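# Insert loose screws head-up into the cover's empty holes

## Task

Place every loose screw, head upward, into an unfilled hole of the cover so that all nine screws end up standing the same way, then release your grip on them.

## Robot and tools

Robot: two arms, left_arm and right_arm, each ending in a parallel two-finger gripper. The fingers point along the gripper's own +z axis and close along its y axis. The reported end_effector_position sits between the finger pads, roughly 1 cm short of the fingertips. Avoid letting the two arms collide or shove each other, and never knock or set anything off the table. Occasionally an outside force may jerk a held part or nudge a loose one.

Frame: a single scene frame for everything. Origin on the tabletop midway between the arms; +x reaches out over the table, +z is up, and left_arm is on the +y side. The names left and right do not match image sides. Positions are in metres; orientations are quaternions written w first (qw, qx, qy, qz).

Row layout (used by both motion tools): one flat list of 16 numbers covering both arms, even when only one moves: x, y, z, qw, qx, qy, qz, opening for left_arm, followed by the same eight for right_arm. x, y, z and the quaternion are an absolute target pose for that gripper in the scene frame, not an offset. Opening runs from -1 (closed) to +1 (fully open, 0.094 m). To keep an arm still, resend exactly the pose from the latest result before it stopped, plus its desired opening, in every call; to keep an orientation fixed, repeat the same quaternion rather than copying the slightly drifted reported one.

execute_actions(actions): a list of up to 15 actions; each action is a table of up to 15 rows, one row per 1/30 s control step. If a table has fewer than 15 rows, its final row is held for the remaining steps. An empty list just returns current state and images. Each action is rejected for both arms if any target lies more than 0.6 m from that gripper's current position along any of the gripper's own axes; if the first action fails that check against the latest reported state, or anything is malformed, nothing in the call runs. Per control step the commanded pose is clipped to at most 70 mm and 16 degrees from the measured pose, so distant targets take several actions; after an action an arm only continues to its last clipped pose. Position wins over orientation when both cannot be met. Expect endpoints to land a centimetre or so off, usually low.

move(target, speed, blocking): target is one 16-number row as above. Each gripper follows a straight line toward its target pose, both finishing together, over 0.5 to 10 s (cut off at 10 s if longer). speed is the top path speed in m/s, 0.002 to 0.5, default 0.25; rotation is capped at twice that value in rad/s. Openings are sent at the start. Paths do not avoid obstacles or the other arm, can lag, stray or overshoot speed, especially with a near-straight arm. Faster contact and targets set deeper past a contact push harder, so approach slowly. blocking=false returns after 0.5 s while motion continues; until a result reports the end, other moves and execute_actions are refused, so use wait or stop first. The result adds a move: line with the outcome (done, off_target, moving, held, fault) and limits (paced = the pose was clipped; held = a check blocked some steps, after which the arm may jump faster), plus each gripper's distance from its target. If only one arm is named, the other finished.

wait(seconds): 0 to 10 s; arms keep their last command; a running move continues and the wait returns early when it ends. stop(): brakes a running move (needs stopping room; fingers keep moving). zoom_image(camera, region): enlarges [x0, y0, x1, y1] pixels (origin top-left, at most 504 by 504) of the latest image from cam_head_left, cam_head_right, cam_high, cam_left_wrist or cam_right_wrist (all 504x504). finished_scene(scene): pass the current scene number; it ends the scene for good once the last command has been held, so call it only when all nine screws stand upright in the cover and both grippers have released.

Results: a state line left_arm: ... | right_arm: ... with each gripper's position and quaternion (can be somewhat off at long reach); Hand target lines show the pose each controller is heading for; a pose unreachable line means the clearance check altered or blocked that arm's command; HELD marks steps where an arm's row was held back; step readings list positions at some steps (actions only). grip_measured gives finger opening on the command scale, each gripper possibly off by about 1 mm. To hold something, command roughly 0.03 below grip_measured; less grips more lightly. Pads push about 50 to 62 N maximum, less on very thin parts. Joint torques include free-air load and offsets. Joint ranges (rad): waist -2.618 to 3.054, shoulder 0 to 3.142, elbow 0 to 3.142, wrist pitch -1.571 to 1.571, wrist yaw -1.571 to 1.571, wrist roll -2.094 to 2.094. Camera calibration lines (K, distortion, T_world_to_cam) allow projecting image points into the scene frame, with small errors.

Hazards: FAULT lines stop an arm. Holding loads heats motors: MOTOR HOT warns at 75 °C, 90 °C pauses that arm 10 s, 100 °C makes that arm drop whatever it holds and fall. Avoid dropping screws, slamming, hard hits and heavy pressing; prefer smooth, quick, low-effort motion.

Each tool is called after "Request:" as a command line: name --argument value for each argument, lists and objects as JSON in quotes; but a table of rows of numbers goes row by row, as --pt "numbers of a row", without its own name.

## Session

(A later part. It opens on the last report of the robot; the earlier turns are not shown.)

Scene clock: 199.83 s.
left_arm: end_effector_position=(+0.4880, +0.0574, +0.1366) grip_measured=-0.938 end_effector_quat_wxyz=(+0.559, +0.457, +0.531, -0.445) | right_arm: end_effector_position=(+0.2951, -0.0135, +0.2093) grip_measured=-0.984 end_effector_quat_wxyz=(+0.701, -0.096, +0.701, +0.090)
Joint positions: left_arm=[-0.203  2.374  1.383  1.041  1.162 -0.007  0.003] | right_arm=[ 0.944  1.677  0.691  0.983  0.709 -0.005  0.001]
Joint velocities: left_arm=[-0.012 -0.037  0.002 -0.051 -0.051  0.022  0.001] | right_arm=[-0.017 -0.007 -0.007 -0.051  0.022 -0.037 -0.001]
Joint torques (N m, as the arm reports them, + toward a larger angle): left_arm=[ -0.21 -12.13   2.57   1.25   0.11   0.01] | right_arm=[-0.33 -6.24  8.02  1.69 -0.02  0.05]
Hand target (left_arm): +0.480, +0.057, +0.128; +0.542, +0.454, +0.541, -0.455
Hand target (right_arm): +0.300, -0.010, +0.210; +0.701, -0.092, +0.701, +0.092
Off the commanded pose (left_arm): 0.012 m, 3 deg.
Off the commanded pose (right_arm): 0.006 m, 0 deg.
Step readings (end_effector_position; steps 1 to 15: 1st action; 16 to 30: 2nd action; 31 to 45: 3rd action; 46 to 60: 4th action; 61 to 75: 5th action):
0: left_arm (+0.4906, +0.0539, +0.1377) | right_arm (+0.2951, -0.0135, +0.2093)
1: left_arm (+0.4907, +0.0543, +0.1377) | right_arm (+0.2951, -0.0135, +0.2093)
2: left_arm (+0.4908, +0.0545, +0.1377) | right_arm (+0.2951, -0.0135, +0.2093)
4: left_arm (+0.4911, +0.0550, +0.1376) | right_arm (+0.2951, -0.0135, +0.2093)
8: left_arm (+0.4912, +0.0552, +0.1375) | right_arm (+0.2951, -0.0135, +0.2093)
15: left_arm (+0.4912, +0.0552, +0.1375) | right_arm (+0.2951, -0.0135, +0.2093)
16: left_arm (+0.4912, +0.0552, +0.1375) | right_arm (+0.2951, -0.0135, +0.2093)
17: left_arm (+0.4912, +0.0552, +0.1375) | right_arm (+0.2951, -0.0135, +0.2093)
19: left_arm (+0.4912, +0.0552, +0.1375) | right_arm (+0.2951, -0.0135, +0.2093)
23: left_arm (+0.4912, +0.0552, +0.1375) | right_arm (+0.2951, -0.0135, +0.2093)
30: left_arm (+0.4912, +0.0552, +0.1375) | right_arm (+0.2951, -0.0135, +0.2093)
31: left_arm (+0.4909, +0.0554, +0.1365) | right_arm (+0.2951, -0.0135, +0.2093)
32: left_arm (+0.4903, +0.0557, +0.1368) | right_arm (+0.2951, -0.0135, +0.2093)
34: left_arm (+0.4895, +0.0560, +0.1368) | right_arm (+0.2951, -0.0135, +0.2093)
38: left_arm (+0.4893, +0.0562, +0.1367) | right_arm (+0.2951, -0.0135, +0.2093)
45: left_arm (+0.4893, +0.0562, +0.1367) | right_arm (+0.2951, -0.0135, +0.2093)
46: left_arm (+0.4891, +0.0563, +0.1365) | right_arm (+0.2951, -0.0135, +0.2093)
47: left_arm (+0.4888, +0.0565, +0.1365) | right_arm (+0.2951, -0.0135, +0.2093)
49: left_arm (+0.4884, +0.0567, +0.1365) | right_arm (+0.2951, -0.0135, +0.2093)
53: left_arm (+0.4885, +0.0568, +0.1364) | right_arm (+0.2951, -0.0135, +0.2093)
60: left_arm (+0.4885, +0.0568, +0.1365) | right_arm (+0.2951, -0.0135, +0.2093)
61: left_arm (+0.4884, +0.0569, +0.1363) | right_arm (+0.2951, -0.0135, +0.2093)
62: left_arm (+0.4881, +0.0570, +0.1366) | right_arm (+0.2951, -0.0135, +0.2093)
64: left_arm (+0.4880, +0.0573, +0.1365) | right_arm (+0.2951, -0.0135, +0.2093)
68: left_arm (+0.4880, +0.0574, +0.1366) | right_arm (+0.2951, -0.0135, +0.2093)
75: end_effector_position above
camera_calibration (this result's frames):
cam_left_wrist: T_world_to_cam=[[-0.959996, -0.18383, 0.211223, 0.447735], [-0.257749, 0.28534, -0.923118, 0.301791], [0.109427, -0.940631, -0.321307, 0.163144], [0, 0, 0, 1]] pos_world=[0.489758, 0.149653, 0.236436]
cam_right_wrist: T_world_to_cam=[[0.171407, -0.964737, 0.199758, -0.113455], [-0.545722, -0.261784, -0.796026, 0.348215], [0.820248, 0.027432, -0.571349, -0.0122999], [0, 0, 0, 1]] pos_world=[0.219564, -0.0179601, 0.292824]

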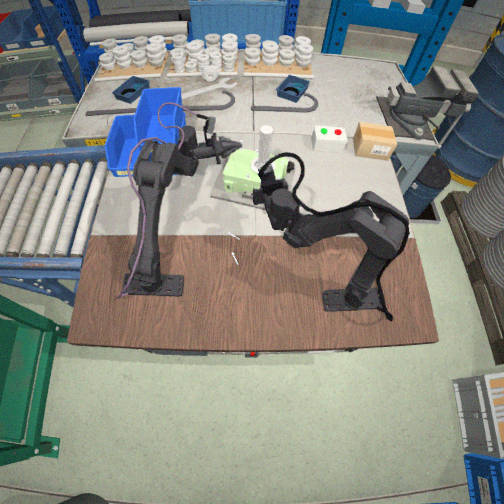

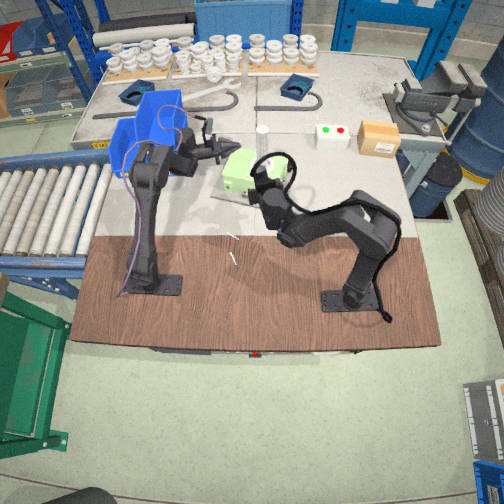

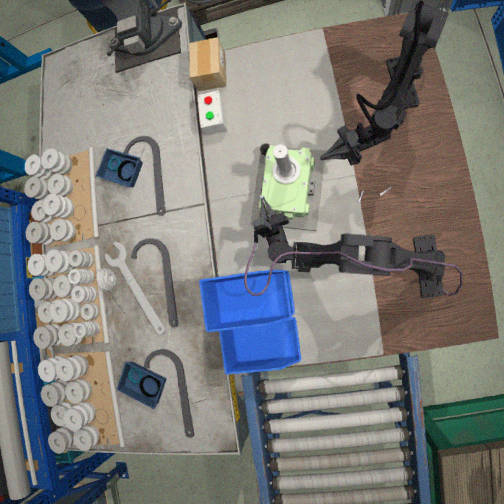

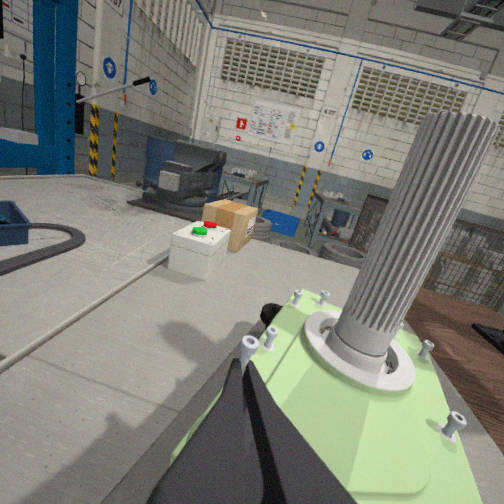

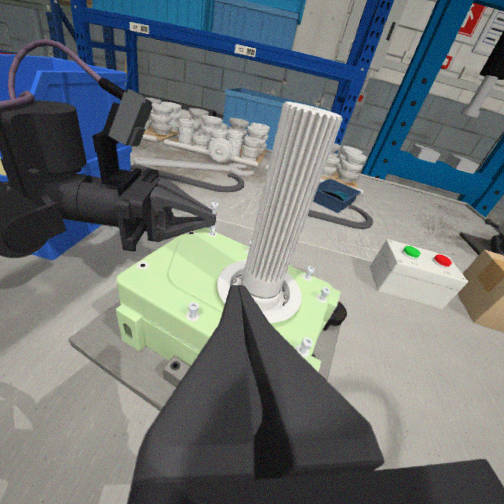

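Request:
execute_actions --actions '[[[0.484,0.057,0.136,0.542,0.455,0.542,-0.455,-0.88,0.30,-0.01,0.21,0.701,-0.092,0.701,0.092,-1]],[[0.482,0.056,0.136,0.542,0.455,0.542,-0.455,-0.88,0.30,-0.01,0.21,0.701,-0.092,0.701,0.092,-1]]]'

Request:
zoom_image --camera "cam_right_wrist" --region '[150,170,270,290]'

Scene clock: 200.93 s.
left_arm: end_effector_position=(+0.4881, +0.0574, +0.1370) grip_measured=-0.881 end_effector_quat_wxyz=(+0.555, +0.455, +0.535, -0.447) | right_arm: end_effector_position=(+0.2951, -0.0135, +0.2093) grip_measured=-0.984 end_effector_quat_wxyz=(+0.701, -0.096, +0.701, +0.090)
Joint positions: left_arm=[-0.203  2.369  1.383  1.022  1.161 -0.007  0.006] | right_arm=[ 0.944  1.677  0.691  0.983  0.709 -0.005  0.001]
Joint velocities: left_arm=[-0.012 -0.012  0.002 -0.022  0.022 -0.007 -0.   ] | right_arm=[ 0.002 -0.017  0.012  0.022  0.007 -0.007 -0.   ]
Joint torques (N m, as the arm reports them, + toward a larger angle): left_arm=[ -0.31 -12.72   3.57   1.18   0.1    0.  ] | right_arm=[-0.35 -6.26  8.04  1.69 -0.03  0.06]
Hand target (left_arm): +0.482, +0.056, +0.136; +0.542, +0.454, +0.541, -0.455
Hand target (right_arm): +0.300, -0.010, +0.210; +0.701, -0.092, +0.701, +0.092
Off the commanded pose (left_arm): 0.006 m, 2 deg.
Off the commanded pose (right_arm): 0.006 m, 0 deg.
Step readings (end_effector_position; steps 1 to 15: 1st action; 16 to 30: 2nd action):
0: left_arm (+0.4880, +0.0574, +0.1366) | right_arm (+0.2951, -0.0135, +0.2093)
1: left_arm (+0.4880, +0.0574, +0.1368) | right_arm (+0.2951, -0.0135, +0.2093)
2: left_arm (+0.4880, +0.0574, +0.1371) | right_arm (+0.2951, -0.0135, +0.2093)
4: left_arm (+0.4880, +0.0574, +0.1371) | right_arm (+0.2951, -0.0135, +0.2093)
8: left_arm (+0.4881, +0.0574, +0.1368) | right_arm (+0.2951, -0.0135, +0.2093)
15: left_arm (+0.4881, +0.0574, +0.1368) | right_arm (+0.2951, -0.0135, +0.2093)
16: left_arm (+0.4881, +0.0574, +0.1370) | right_arm (+0.2951, -0.0135, +0.2093)
17: left_arm (+0.4880, +0.0574, +0.1370) | right_arm (+0.2951, -0.0135, +0.2093)
19: left_arm (+0.4880, +0.0574, +0.1370) | right_arm (+0.2951, -0.0135, +0.2093)
23: left_arm (+0.4880, +0.0574, +0.1370) | right_arm (+0.2951, -0.0135, +0.2093)
30: end_effector_position above
camera_calibration (this result's frames):
cam_left_wrist: T_world_to_cam=[[-0.957178, -0.184809, 0.222836, 0.444832], [-0.269517, 0.287842, -0.918971, 0.307128], [0.105692, -0.939677, -0.325325, 0.165566], [0, 0, 0, 1]] pos_world=[0.491061, 0.149383, 0.23698]
cam_right_wrist: T_world_to_cam=[[0.171407, -0.964737, 0.199758, -0.113455], [-0.545722, -0.261784, -0.796026, 0.348215], [0.820248, 0.027432, -0.571349, -0.0122999], [0, 0, 0, 1]] pos_world=[0.219564, -0.0179601, 0.292824]

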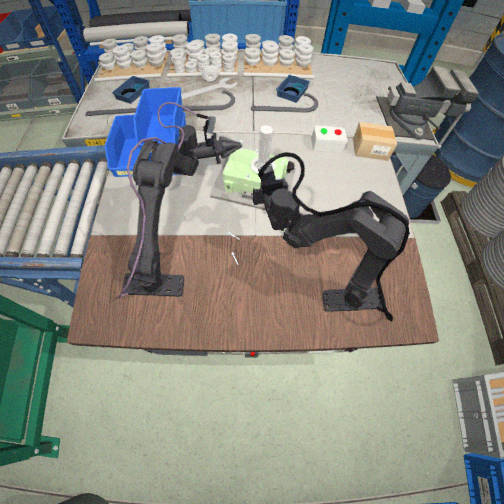

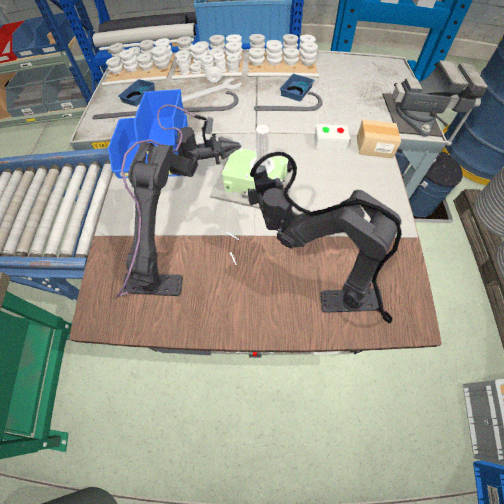

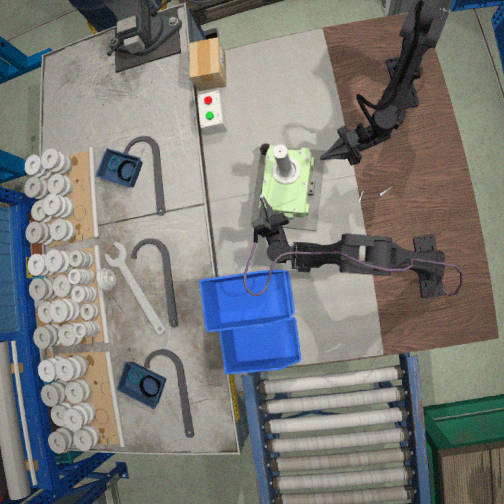

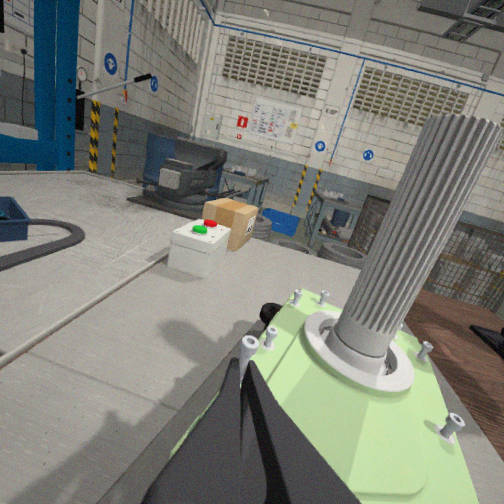

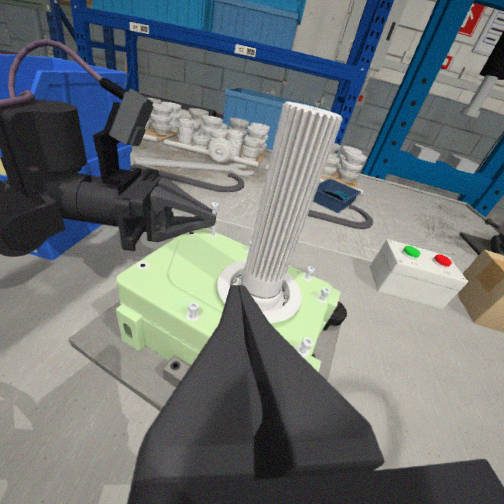

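Region (150, 170, 270, 290) of cam_right_wrist's 504x504 image, scaled by 4.200, with more detail than that image has.

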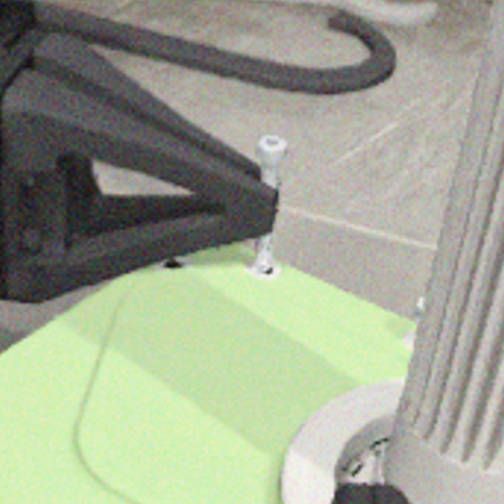

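Request:
execute_actions --actions '[[[0.480,0.051,0.136,0.542,0.455,0.542,-0.455,-0.88,0.30,-0.01,0.21,0.701,-0.092,0.701,0.092,-1]],[[0.487,0.056,0.136,0.542,0.455,0.542,-0.455,-1,0.30,-0.01,0.21,0.701,-0.092,0.701,0.092,-1]],[[0.487,0.056,0.124,0.542,0.455,0.542,-0.455,-1,0.30,-0.01,0.21,0.701,-0.092,0.701,0.092,-1]]]'

Request:
zoom_image --camera "cam_right_wrist" --region '[150,170,270,290]'

Scene clock: 202.53 s.
left_arm: end_effector_position=(+0.4881, +0.0574, +0.1368) grip_measured=-0.938 end_effector_quat_wxyz=(+0.554, +0.454, +0.536, -0.447) | right_arm: end_effector_position=(+0.2951, -0.0135, +0.2093) grip_measured=-0.984 end_effector_quat_wxyz=(+0.701, -0.096, +0.701, +0.090)
Joint positions: left_arm=[-0.203  2.368  1.383  1.018  1.161 -0.007  0.003] | right_arm=[ 0.944  1.677  0.691  0.983  0.709 -0.005  0.001]
Joint velocities: left_arm=[0.012 0.022 0.017 0.007 0.037 0.051 0.   ] | right_arm=[ 0.002 -0.007  0.012 -0.022 -0.037 -0.022  0.   ]
Joint torques (N m, as the arm reports them, + toward a larger angle): left_arm=[-0.1  -9.6   5.38  1.38  0.14  0.03] | right_arm=[-0.32 -6.26  8.03  1.7  -0.02  0.05]
Hand target (left_arm): +0.487, +0.056, +0.124; +0.542, +0.454, +0.542, -0.455
Hand target (right_arm): +0.300, -0.010, +0.210; +0.701, -0.092, +0.701, +0.092
Off the commanded pose (left_arm): 0.013 m, 2 deg.
Off the commanded pose (right_arm): 0.006 m, 0 deg.
Step readings (end_effector_position; steps 1 to 15: 1st action; 16 to 30: 2nd action; 31 to 45: 3rd action):
0: left_arm (+0.4881, +0.0574, +0.1370) | right_arm (+0.2951, -0.0135, +0.2093)
1: left_arm (+0.4881, +0.0574, +0.1371) | right_arm (+0.2951, -0.0135, +0.2093)
2: left_arm (+0.4881, +0.0574, +0.1370) | right_arm (+0.2951, -0.0135, +0.2093)
4: left_arm (+0.4881, +0.0574, +0.1371) | right_arm (+0.2951, -0.0135, +0.2093)
8: left_arm (+0.4881, +0.0574, +0.1370) | right_arm (+0.2951, -0.0135, +0.2093)
15: left_arm (+0.4881, +0.0574, +0.1370) | right_arm (+0.2951, -0.0135, +0.2093)
16: left_arm (+0.4881, +0.0574, +0.1369) | right_arm (+0.2951, -0.0135, +0.2093)
17: left_arm (+0.4881, +0.0574, +0.1368) | right_arm (+0.2951, -0.0135, +0.2093)
19: left_arm (+0.4881, +0.0574, +0.1368) | right_arm (+0.2951, -0.0135, +0.2093)
23: left_arm (+0.4881, +0.0574, +0.1368) | right_arm (+0.2951, -0.0135, +0.2093)
30: left_arm (+0.4881, +0.0574, +0.1368) | right_arm (+0.2951, -0.0135, +0.2093)
31: left_arm (+0.4881, +0.0574, +0.1368) | right_arm (+0.2951, -0.0135, +0.2093)
32: left_arm (+0.4881, +0.0574, +0.1368) | right_arm (+0.2951, -0.0135, +0.2093)
34: left_arm (+0.4881, +0.0574, +0.1368) | right_arm (+0.2951, -0.0135, +0.2093)
38: left_arm (+0.4881, +0.0574, +0.1368) | right_arm (+0.2951, -0.0135, +0.2093)
45: end_effector_position above
camera_calibration (this result's frames):
cam_left_wrist: T_world_to_cam=[[-0.956439, -0.185321, 0.225567, 0.444229], [-0.272365, 0.288341, -0.917974, 0.308237], [0.105079, -0.939423, -0.326255, 0.165935], [0, 0, 0, 1]] pos_world=[0.491395, 0.14933, 0.236887]
cam_right_wrist: T_world_to_cam=[[0.171407, -0.964737, 0.199758, -0.113455], [-0.545722, -0.261784, -0.796026, 0.348215], [0.820248, 0.027432, -0.571349, -0.0122999], [0, 0, 0, 1]] pos_world=[0.219564, -0.0179601, 0.292824]

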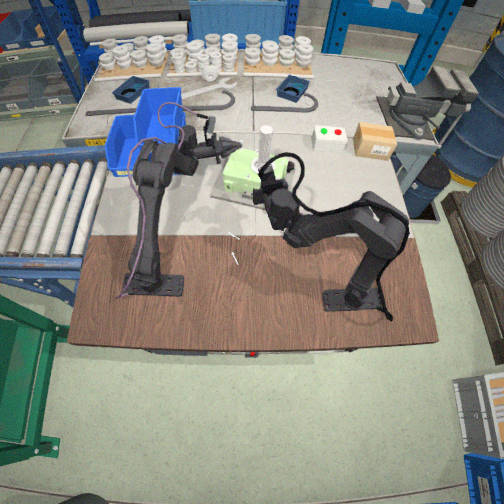

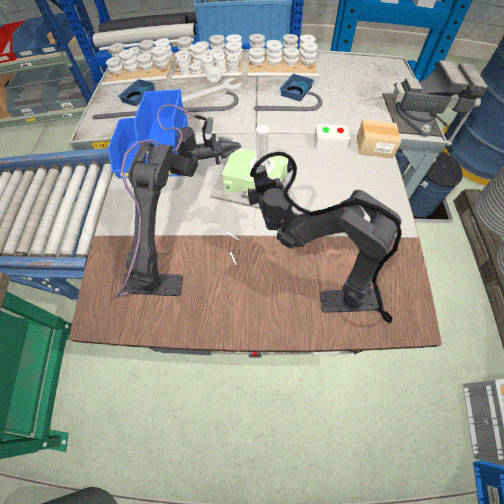

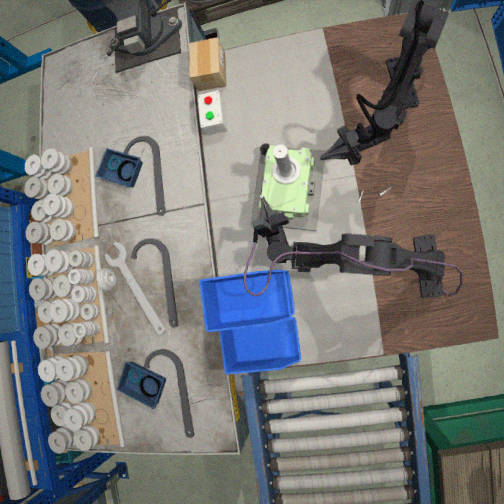

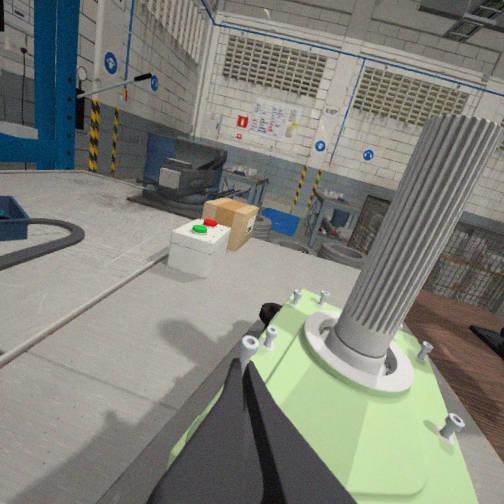

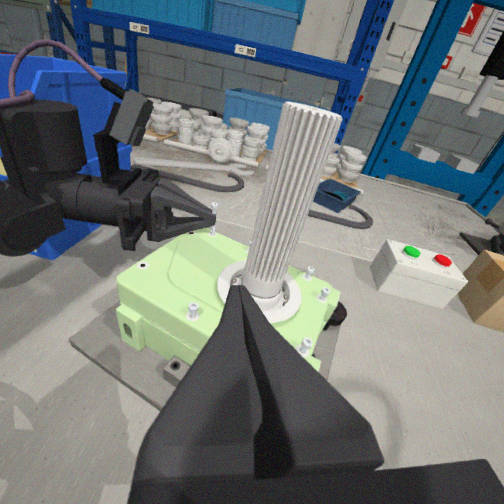

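Region (150, 170, 270, 290) of cam_right_wrist's 504x504 image, scaled by 4.200, with more detail than that image has.

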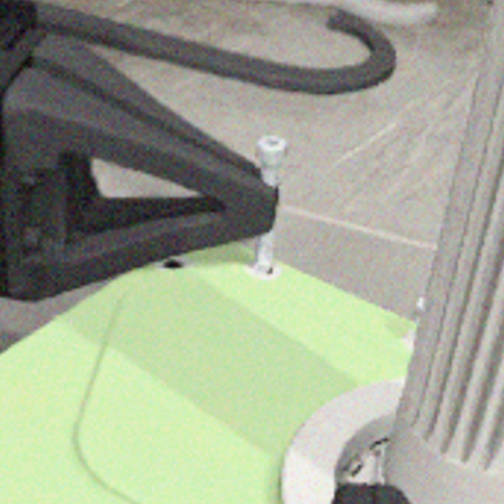

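Request:
execute_actions --actions '[[[0.488,0.044,0.118,0.542,0.455,0.542,-0.455,-1,0.30,-0.01,0.21,0.701,-0.092,0.701,0.092,-1],[0.488,0.044,0.118,0.542,0.455,0.542,-0.455,-1,0.30,-0.01,0.21,0.701,-0.092,0.701,0.092,-1],[0.488,0.044,0.118,0.542,0.455,0.542,-0.455,-1,0.30,-0.01,0.21,0.701,-0.092,0.701,0.092,-1],[0.488,0.056,0.118,0.542,0.455,0.542,-0.455,-1,0.30,-0.01,0.21,0.701,-0.092,0.701,0.092,-1]]]'

Request:
zoom_image --camera "cam_right_wrist" --region '[150,170,270,290]'

Scene clock: 203.20 s.
left_arm: end_effector_position=(+0.4881, +0.0568, +0.1367) grip_measured=-0.938 end_effector_quat_wxyz=(+0.561, +0.459, +0.527, -0.444) | right_arm: end_effector_position=(+0.2951, -0.0135, +0.2093) grip_measured=-0.984 end_effector_quat_wxyz=(+0.701, -0.096, +0.701, +0.090)
Joint positions: left_arm=[-0.203  2.379  1.387  1.05   1.164 -0.007  0.003] | right_arm=[ 0.944  1.677  0.691  0.983  0.709 -0.005  0.001]
Joint velocities: left_arm=[-0.002  0.017 -0.012  0.007  0.11  -0.051 -0.001] | right_arm=[ 0.002 -0.002 -0.002  0.051 -0.066  0.007 -0.   ]
Joint torques (N m, as the arm reports them, + toward a larger angle): left_arm=[ 0.01 -9.14  5.33  1.21  0.09  0.02] | right_arm=[-0.36 -6.25  8.04  1.69 -0.03  0.05]
Hand target (left_arm): +0.487, +0.056, +0.118; +0.542, +0.454, +0.541, -0.455
Hand target (right_arm): +0.300, -0.010, +0.210; +0.701, -0.092, +0.701, +0.092
Off the commanded pose (left_arm): 0.019 m, 3 deg.
Off the commanded pose (right_arm): 0.006 m, 0 deg.
Step readings (end_effector_position):
0: left_arm (+0.4881, +0.0574, +0.1368) | right_arm (+0.2951, -0.0135, +0.2093)
1: left_arm (+0.4879, +0.0568, +0.1358) | right_arm (+0.2951, -0.0135, +0.2093)
2: left_arm (+0.4880, +0.0566, +0.1359) | right_arm (+0.2951, -0.0135, +0.2093)
4: left_arm (+0.4884, +0.0568, +0.1363) | right_arm (+0.2951, -0.0135, +0.2093)
8: left_arm (+0.4881, +0.0568, +0.1366) | right_arm (+0.2951, -0.0135, +0.2093)
15: end_effector_position above
camera_calibration (this result's frames):
cam_left_wrist: T_world_to_cam=[[-0.962109, -0.180922, 0.203992, 0.449547], [-0.249744, 0.284484, -0.925579, 0.298548], [0.109425, -0.941454, -0.318888, 0.162341], [0, 0, 0, 1]] pos_world=[0.489309, 0.149238, 0.236395]
cam_right_wrist: T_world_to_cam=[[0.171407, -0.964737, 0.199758, -0.113455], [-0.545722, -0.261784, -0.796026, 0.348215], [0.820248, 0.027432, -0.571349, -0.0122999], [0, 0, 0, 1]] pos_world=[0.219564, -0.0179601, 0.292824]

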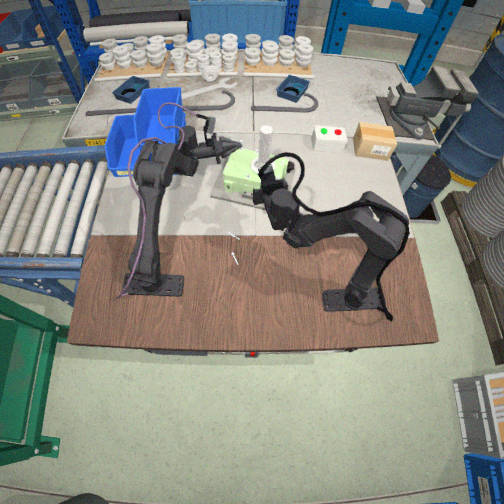

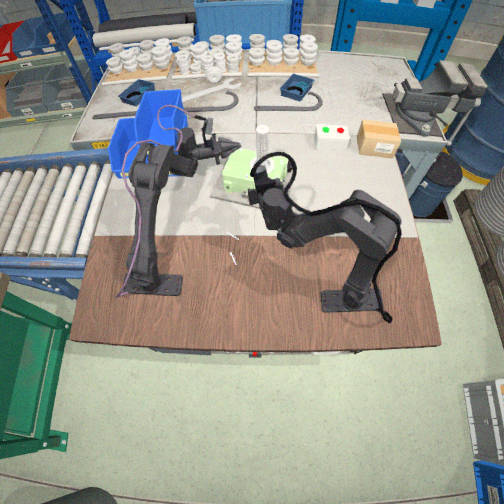

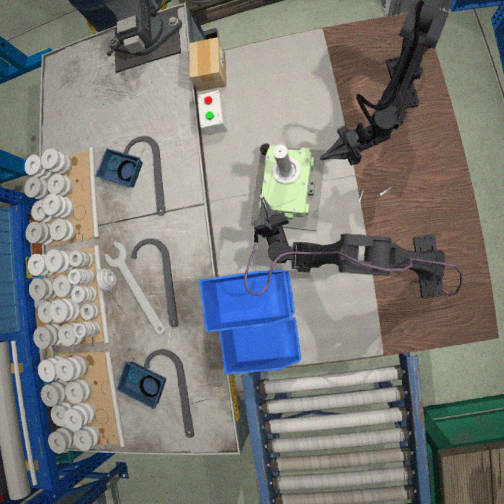

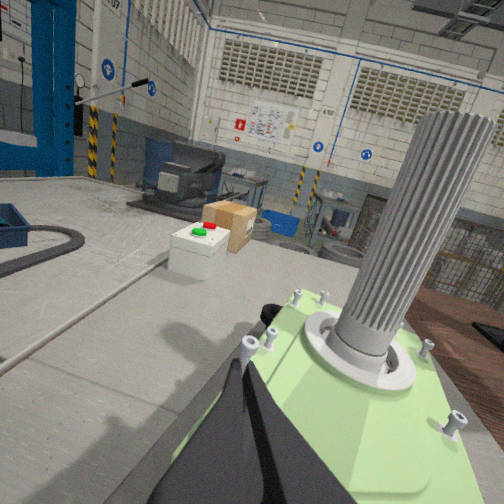

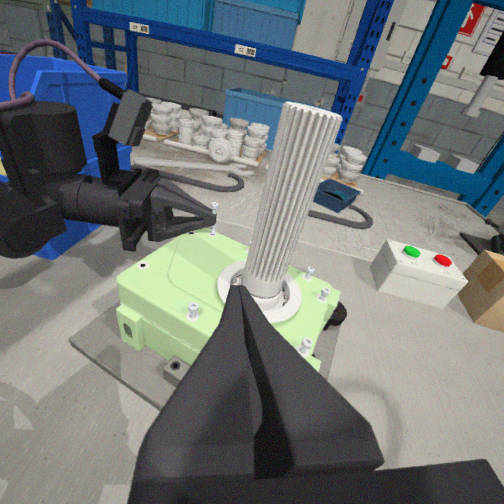

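Region (150, 170, 270, 290) of cam_right_wrist's 504x504 image, scaled by 4.200, with more detail than that image has.

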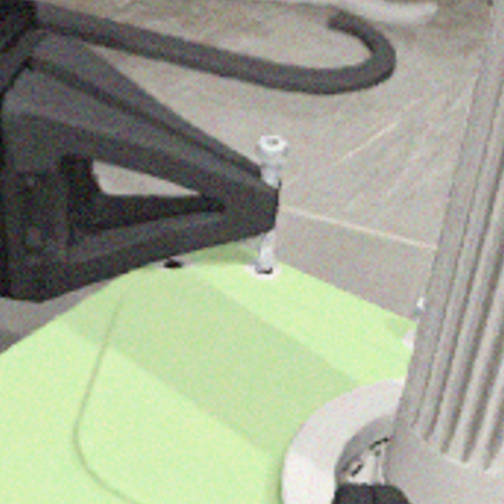

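Request:
execute_actions --actions '[[[0.478,0.0565,0.122,0.542,0.455,0.542,-0.455,-1,0.30,-0.01,0.21,0.701,-0.092,0.701,0.092,-1],[0.478,0.0565,0.122,0.542,0.455,0.542,-0.455,-1,0.30,-0.01,0.21,0.701,-0.092,0.701,0.092,-1],[0.478,0.0565,0.122,0.542,0.455,0.542,-0.455,-1,0.30,-0.01,0.21,0.701,-0.092,0.701,0.092,-1],[0.486,0.0565,0.122,0.542,0.455,0.542,-0.455,-1,0.30,-0.01,0.21,0.701,-0.092,0.701,0.092,-1]]]'

Request:
zoom_image --camera "cam_right_wrist" --region '[150,170,270,290]'

Scene clock: 204.23 s.
left_arm: end_effector_position=(+0.4876, +0.0572, +0.1365) grip_measured=-0.938 end_effector_quat_wxyz=(+0.564, +0.459, +0.526, -0.442) | right_arm: end_effector_position=(+0.2951, -0.0135, +0.2093) grip_measured=-0.984 end_effector_quat_wxyz=(+0.701, -0.096, +0.701, +0.090)
Joint positions: left_arm=[-0.203  2.379  1.38   1.065  1.159 -0.007  0.003] | right_arm=[ 0.944  1.677  0.691  0.983  0.709 -0.005  0.001]
Joint velocities: left_arm=[ 0.007  0.022  0.017  0.051  0.022 -0.051 -0.001] | right_arm=[ 0.007  0.002 -0.002 -0.007 -0.007 -0.007  0.   ]
Joint torques (N m, as the arm reports them, + toward a larger angle): left_arm=[  0.01 -10.2    5.03   1.03   0.14   0.  ] | right_arm=[-0.33 -6.25  8.04  1.68 -0.02  0.06]
Hand target (left_arm): +0.486, +0.057, +0.122; +0.542, +0.454, +0.541, -0.455
Hand target (right_arm): +0.300, -0.010, +0.210; +0.701, -0.092, +0.701, +0.092
Off the commanded pose (left_arm): 0.015 m, 3 deg.
Off the commanded pose (right_arm): 0.006 m, 0 deg.
Step readings (end_effector_position):
0: left_arm (+0.4881, +0.0568, +0.1366) | right_arm (+0.2951, -0.0135, +0.2093)
1: left_arm (+0.4877, +0.0569, +0.1361) | right_arm (+0.2951, -0.0135, +0.2093)
2: left_arm (+0.4877, +0.0571, +0.1363) | right_arm (+0.2951, -0.0135, +0.2093)
4: left_arm (+0.4876, +0.0572, +0.1365) | right_arm (+0.2951, -0.0135, +0.2093)
8: left_arm (+0.4876, +0.0572, +0.1365) | right_arm (+0.2951, -0.0135, +0.2093)
15: end_effector_position above
camera_calibration (this result's frames):
cam_left_wrist: T_world_to_cam=[[-0.962826, -0.184567, 0.197236, 0.450693], [-0.244084, 0.281663, -0.927949, 0.29577], [0.115714, -0.941595, -0.316242, 0.159274], [0, 0, 0, 1]] pos_world=[0.487701, 0.149847, 0.235936]
cam_right_wrist: T_world_to_cam=[[0.171407, -0.964737, 0.199758, -0.113455], [-0.545722, -0.261784, -0.796026, 0.348215], [0.820248, 0.027432, -0.571349, -0.0122999], [0, 0, 0, 1]] pos_world=[0.219564, -0.0179601, 0.292824]

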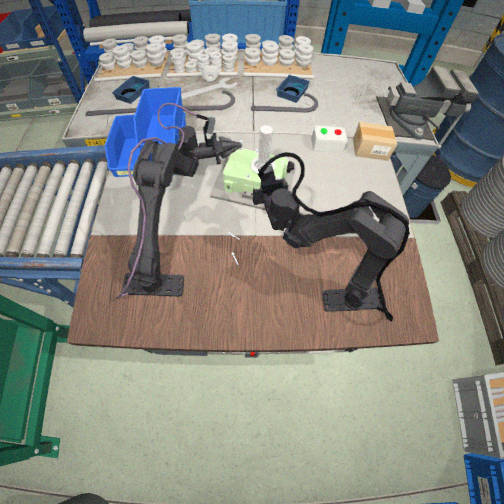

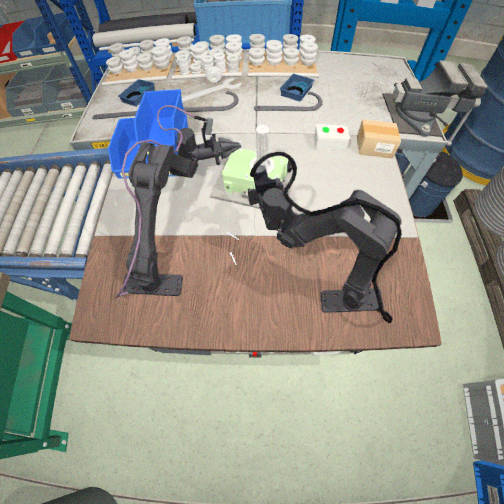

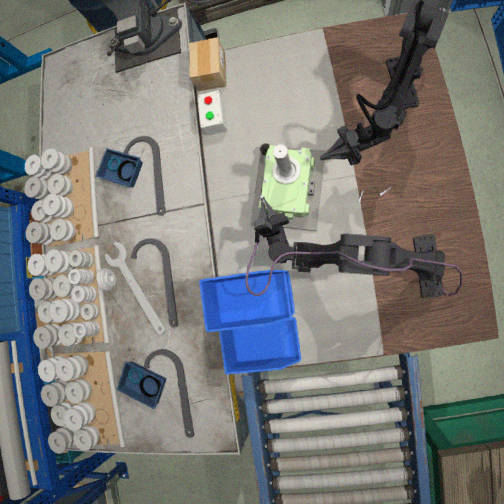

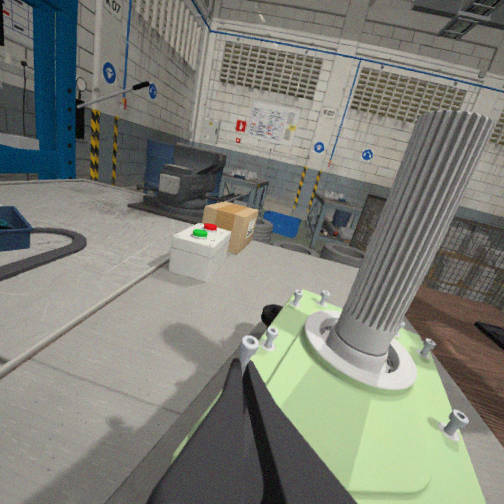

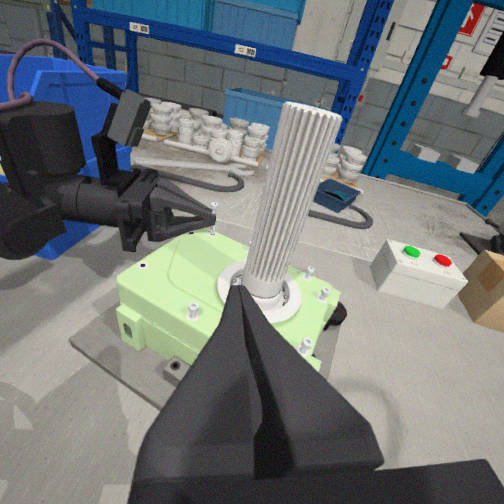

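Region (150, 170, 270, 290) of cam_right_wrist's 504x504 image, scaled by 4.200, with more detail than that image has.

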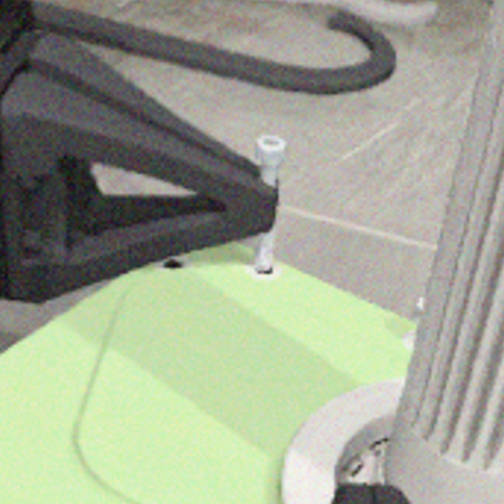

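Request:
execute_actions --actions '[[[0.474,0.0565,0.125,0.542,0.455,0.542,-0.455,-1,0.30,-0.01,0.21,0.701,-0.092,0.701,0.092,-1]]]'

Request:
zoom_image --camera "cam_right_wrist" --region '[150,170,270,290]'

Scene clock: 204.87 s.
left_arm: end_effector_position=(+0.4837, +0.0585, +0.1364) grip_measured=-0.938 end_effector_quat_wxyz=(+0.564, +0.456, +0.529, -0.441) | right_arm: end_effector_position=(+0.2951, -0.0135, +0.2093) grip_measured=-0.984 end_effector_quat_wxyz=(+0.701, -0.096, +0.701, +0.090)
Joint positions: left_arm=[-0.203  2.364  1.352  1.072  1.154 -0.007  0.003] | right_arm=[ 0.944  1.677  0.691  0.983  0.709 -0.005  0.001]
Joint velocities: left_arm=[-0.012  0.017 -0.017 -0.037 -0.066  0.022  0.   ] | right_arm=[ 0.007 -0.007 -0.002  0.051  0.022 -0.007  0.   ]
Joint torques (N m, as the arm reports them, + toward a larger angle): left_arm=[ -0.5  -11.76   2.42   1.18   0.15   0.02] | right_arm=[-0.33 -6.25  8.    1.7  -0.02  0.05]
Hand target (left_arm): +0.474, +0.056, +0.125; +0.542, +0.454, +0.541, -0.455
Hand target (right_arm): +0.300, -0.010, +0.210; +0.701, -0.092, +0.701, +0.092
Off the commanded pose (left_arm): 0.015 m, 3 deg.
Off the commanded pose (right_arm): 0.006 m, 0 deg.
Step readings (end_effector_position):
0: left_arm (+0.4876, +0.0572, +0.1365) | right_arm (+0.2951, -0.0135, +0.2093)
1: left_arm (+0.4872, +0.0574, +0.1367) | right_arm (+0.2951, -0.0135, +0.2093)
2: left_arm (+0.4860, +0.0578, +0.1366) | right_arm (+0.2951, -0.0135, +0.2093)
4: left_arm (+0.4841, +0.0583, +0.1365) | right_arm (+0.2951, -0.0135, +0.2093)
8: left_arm (+0.4838, +0.0585, +0.1365) | right_arm (+0.2951, -0.0135, +0.2093)
15: end_effector_position above
camera_calibration (this result's frames):
cam_left_wrist: T_world_to_cam=[[-0.960775, -0.190207, 0.201825, 0.445953], [-0.250249, 0.280938, -0.926525, 0.297262], [0.119531, -0.940688, -0.317518, 0.159191], [0, 0, 0, 1]] pos_world=[0.483821, 0.15106, 0.235962]
cam_right_wrist: T_world_to_cam=[[0.171407, -0.964737, 0.199758, -0.113455], [-0.545722, -0.261784, -0.796026, 0.348215], [0.820248, 0.027432, -0.571349, -0.0122999], [0, 0, 0, 1]] pos_world=[0.219564, -0.0179601, 0.292824]

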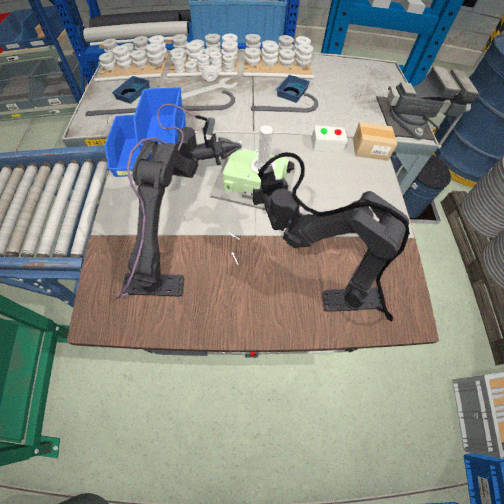

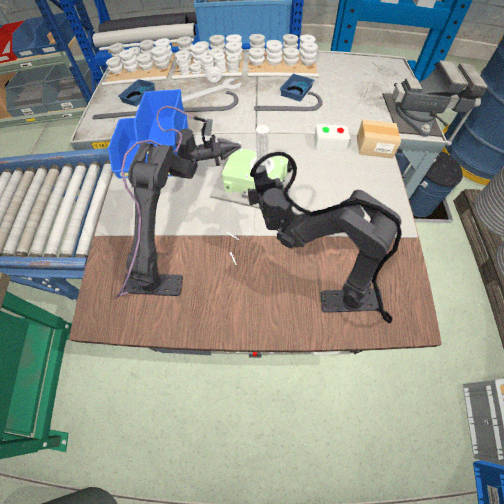

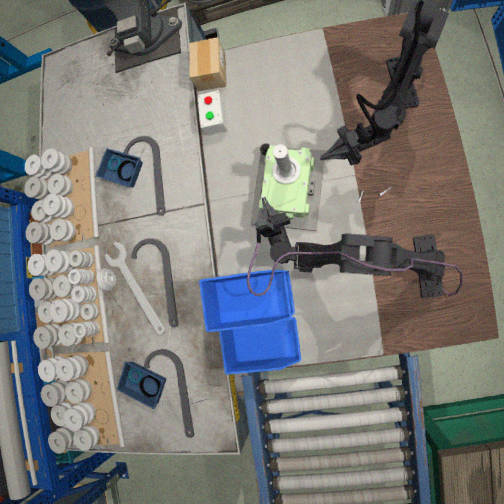

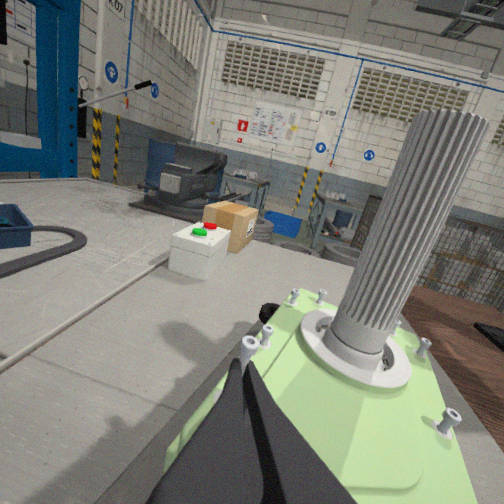

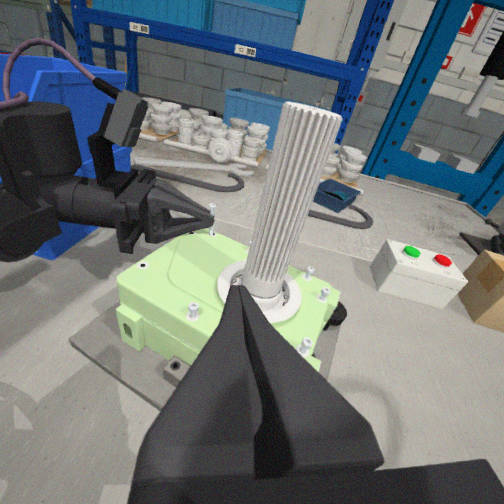

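Region (150, 170, 270, 290) of cam_right_wrist's 504x504 image, scaled by 4.200, with more detail than that image has.

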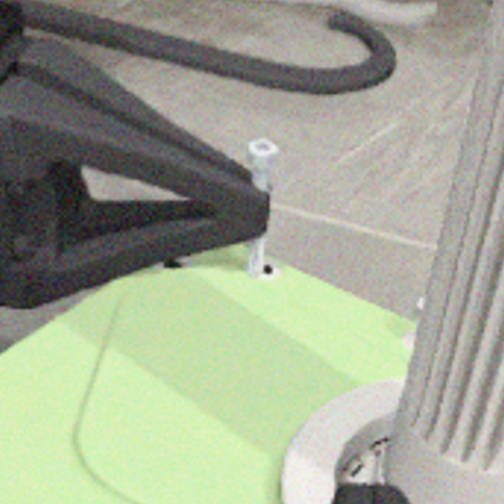

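Request:
move --target '[0.488,0.047,0.125,0.542,0.455,0.542,-0.455,-1,0.30,-0.01,0.21,0.701,-0.092,0.701,0.092,-1]' --speed 0.006

Request:
zoom_image --camera "cam_right_wrist" --region '[150,170,270,290]'

Scene clock: 210.07 s.
left_arm: end_effector_position=(+0.4885, +0.0570, +0.1367) grip_measured=-0.938 end_effector_quat_wxyz=(+0.559, +0.455, +0.532, -0.444) | right_arm: end_effector_position=(+0.2951, -0.0135, +0.2093) grip_measured=-0.984 end_effector_quat_wxyz=(+0.701, -0.096, +0.701, +0.090)
Joint positions: left_arm=[-0.204  2.373  1.382  1.038  1.156 -0.007  0.003] | right_arm=[ 0.944  1.677  0.691  0.983  0.709 -0.005  0.001]
Joint velocities: left_arm=[ 0.007  0.007 -0.007 -0.007  0.007 -0.022  0.   ] | right_arm=[-0.007  0.022  0.012 -0.022 -0.066 -0.037 -0.   ]
Joint torques (N m, as the arm reports them, + toward a larger angle): left_arm=[-1.54 -9.6   6.54  1.07 -0.03  0.02] | right_arm=[-0.36 -6.23  8.    1.68 -0.02  0.05]
Hand target (left_arm): +0.487, +0.047, +0.125; +0.542, +0.454, +0.541, -0.455
Hand target (right_arm): +0.300, -0.010, +0.210; +0.701, -0.092, +0.701, +0.092
Off the commanded pose (left_arm): 0.015 m, 3 deg.
Off the commanded pose (right_arm): 0.006 m, 0 deg.
move: off_target (left_arm)
camera_calibration (this result's frames):
cam_left_wrist: T_world_to_cam=[[-0.958658, -0.188265, 0.21338, 0.447435], [-0.261167, 0.284369, -0.922456, 0.303718], [0.112988, -0.940048, -0.321782, 0.161108], [0, 0, 0, 1]] pos_world=[0.490055, 0.149317, 0.236535]
cam_right_wrist: T_world_to_cam=[[0.171407, -0.964737, 0.199758, -0.113455], [-0.545722, -0.261784, -0.796026, 0.348215], [0.820248, 0.027432, -0.571349, -0.0122999], [0, 0, 0, 1]] pos_world=[0.219564, -0.0179601, 0.292824]

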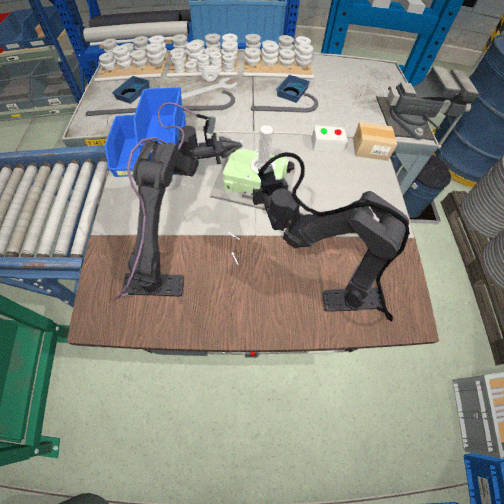

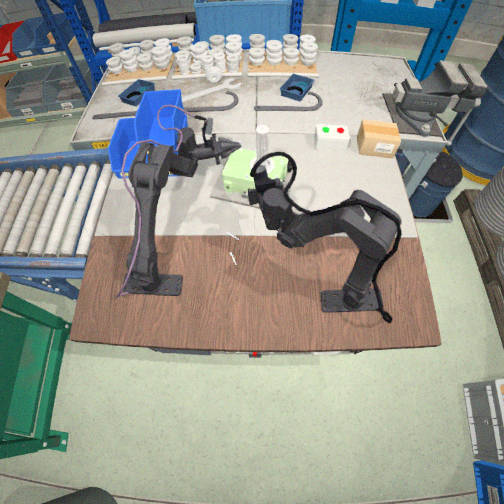

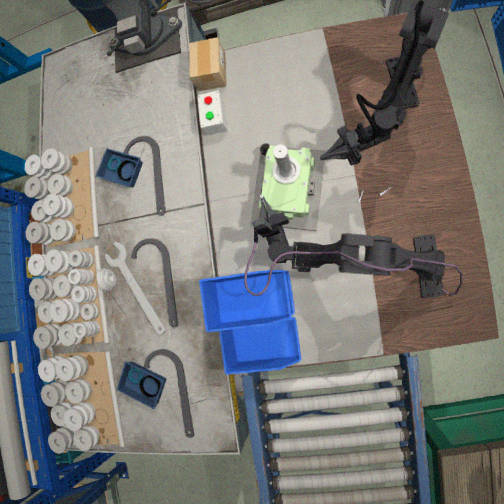

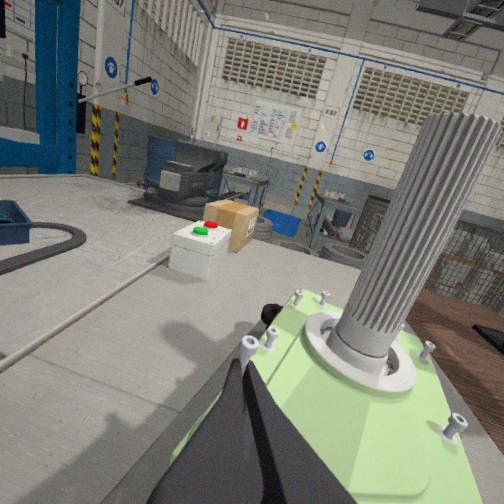

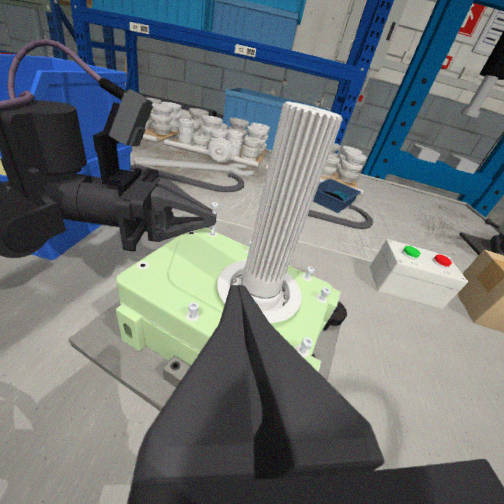

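Region (150, 170, 270, 290) of cam_right_wrist's 504x504 image, scaled by 4.200, with more detail than that image has.

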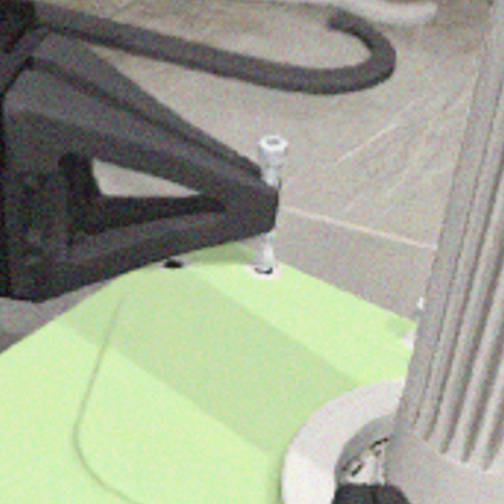

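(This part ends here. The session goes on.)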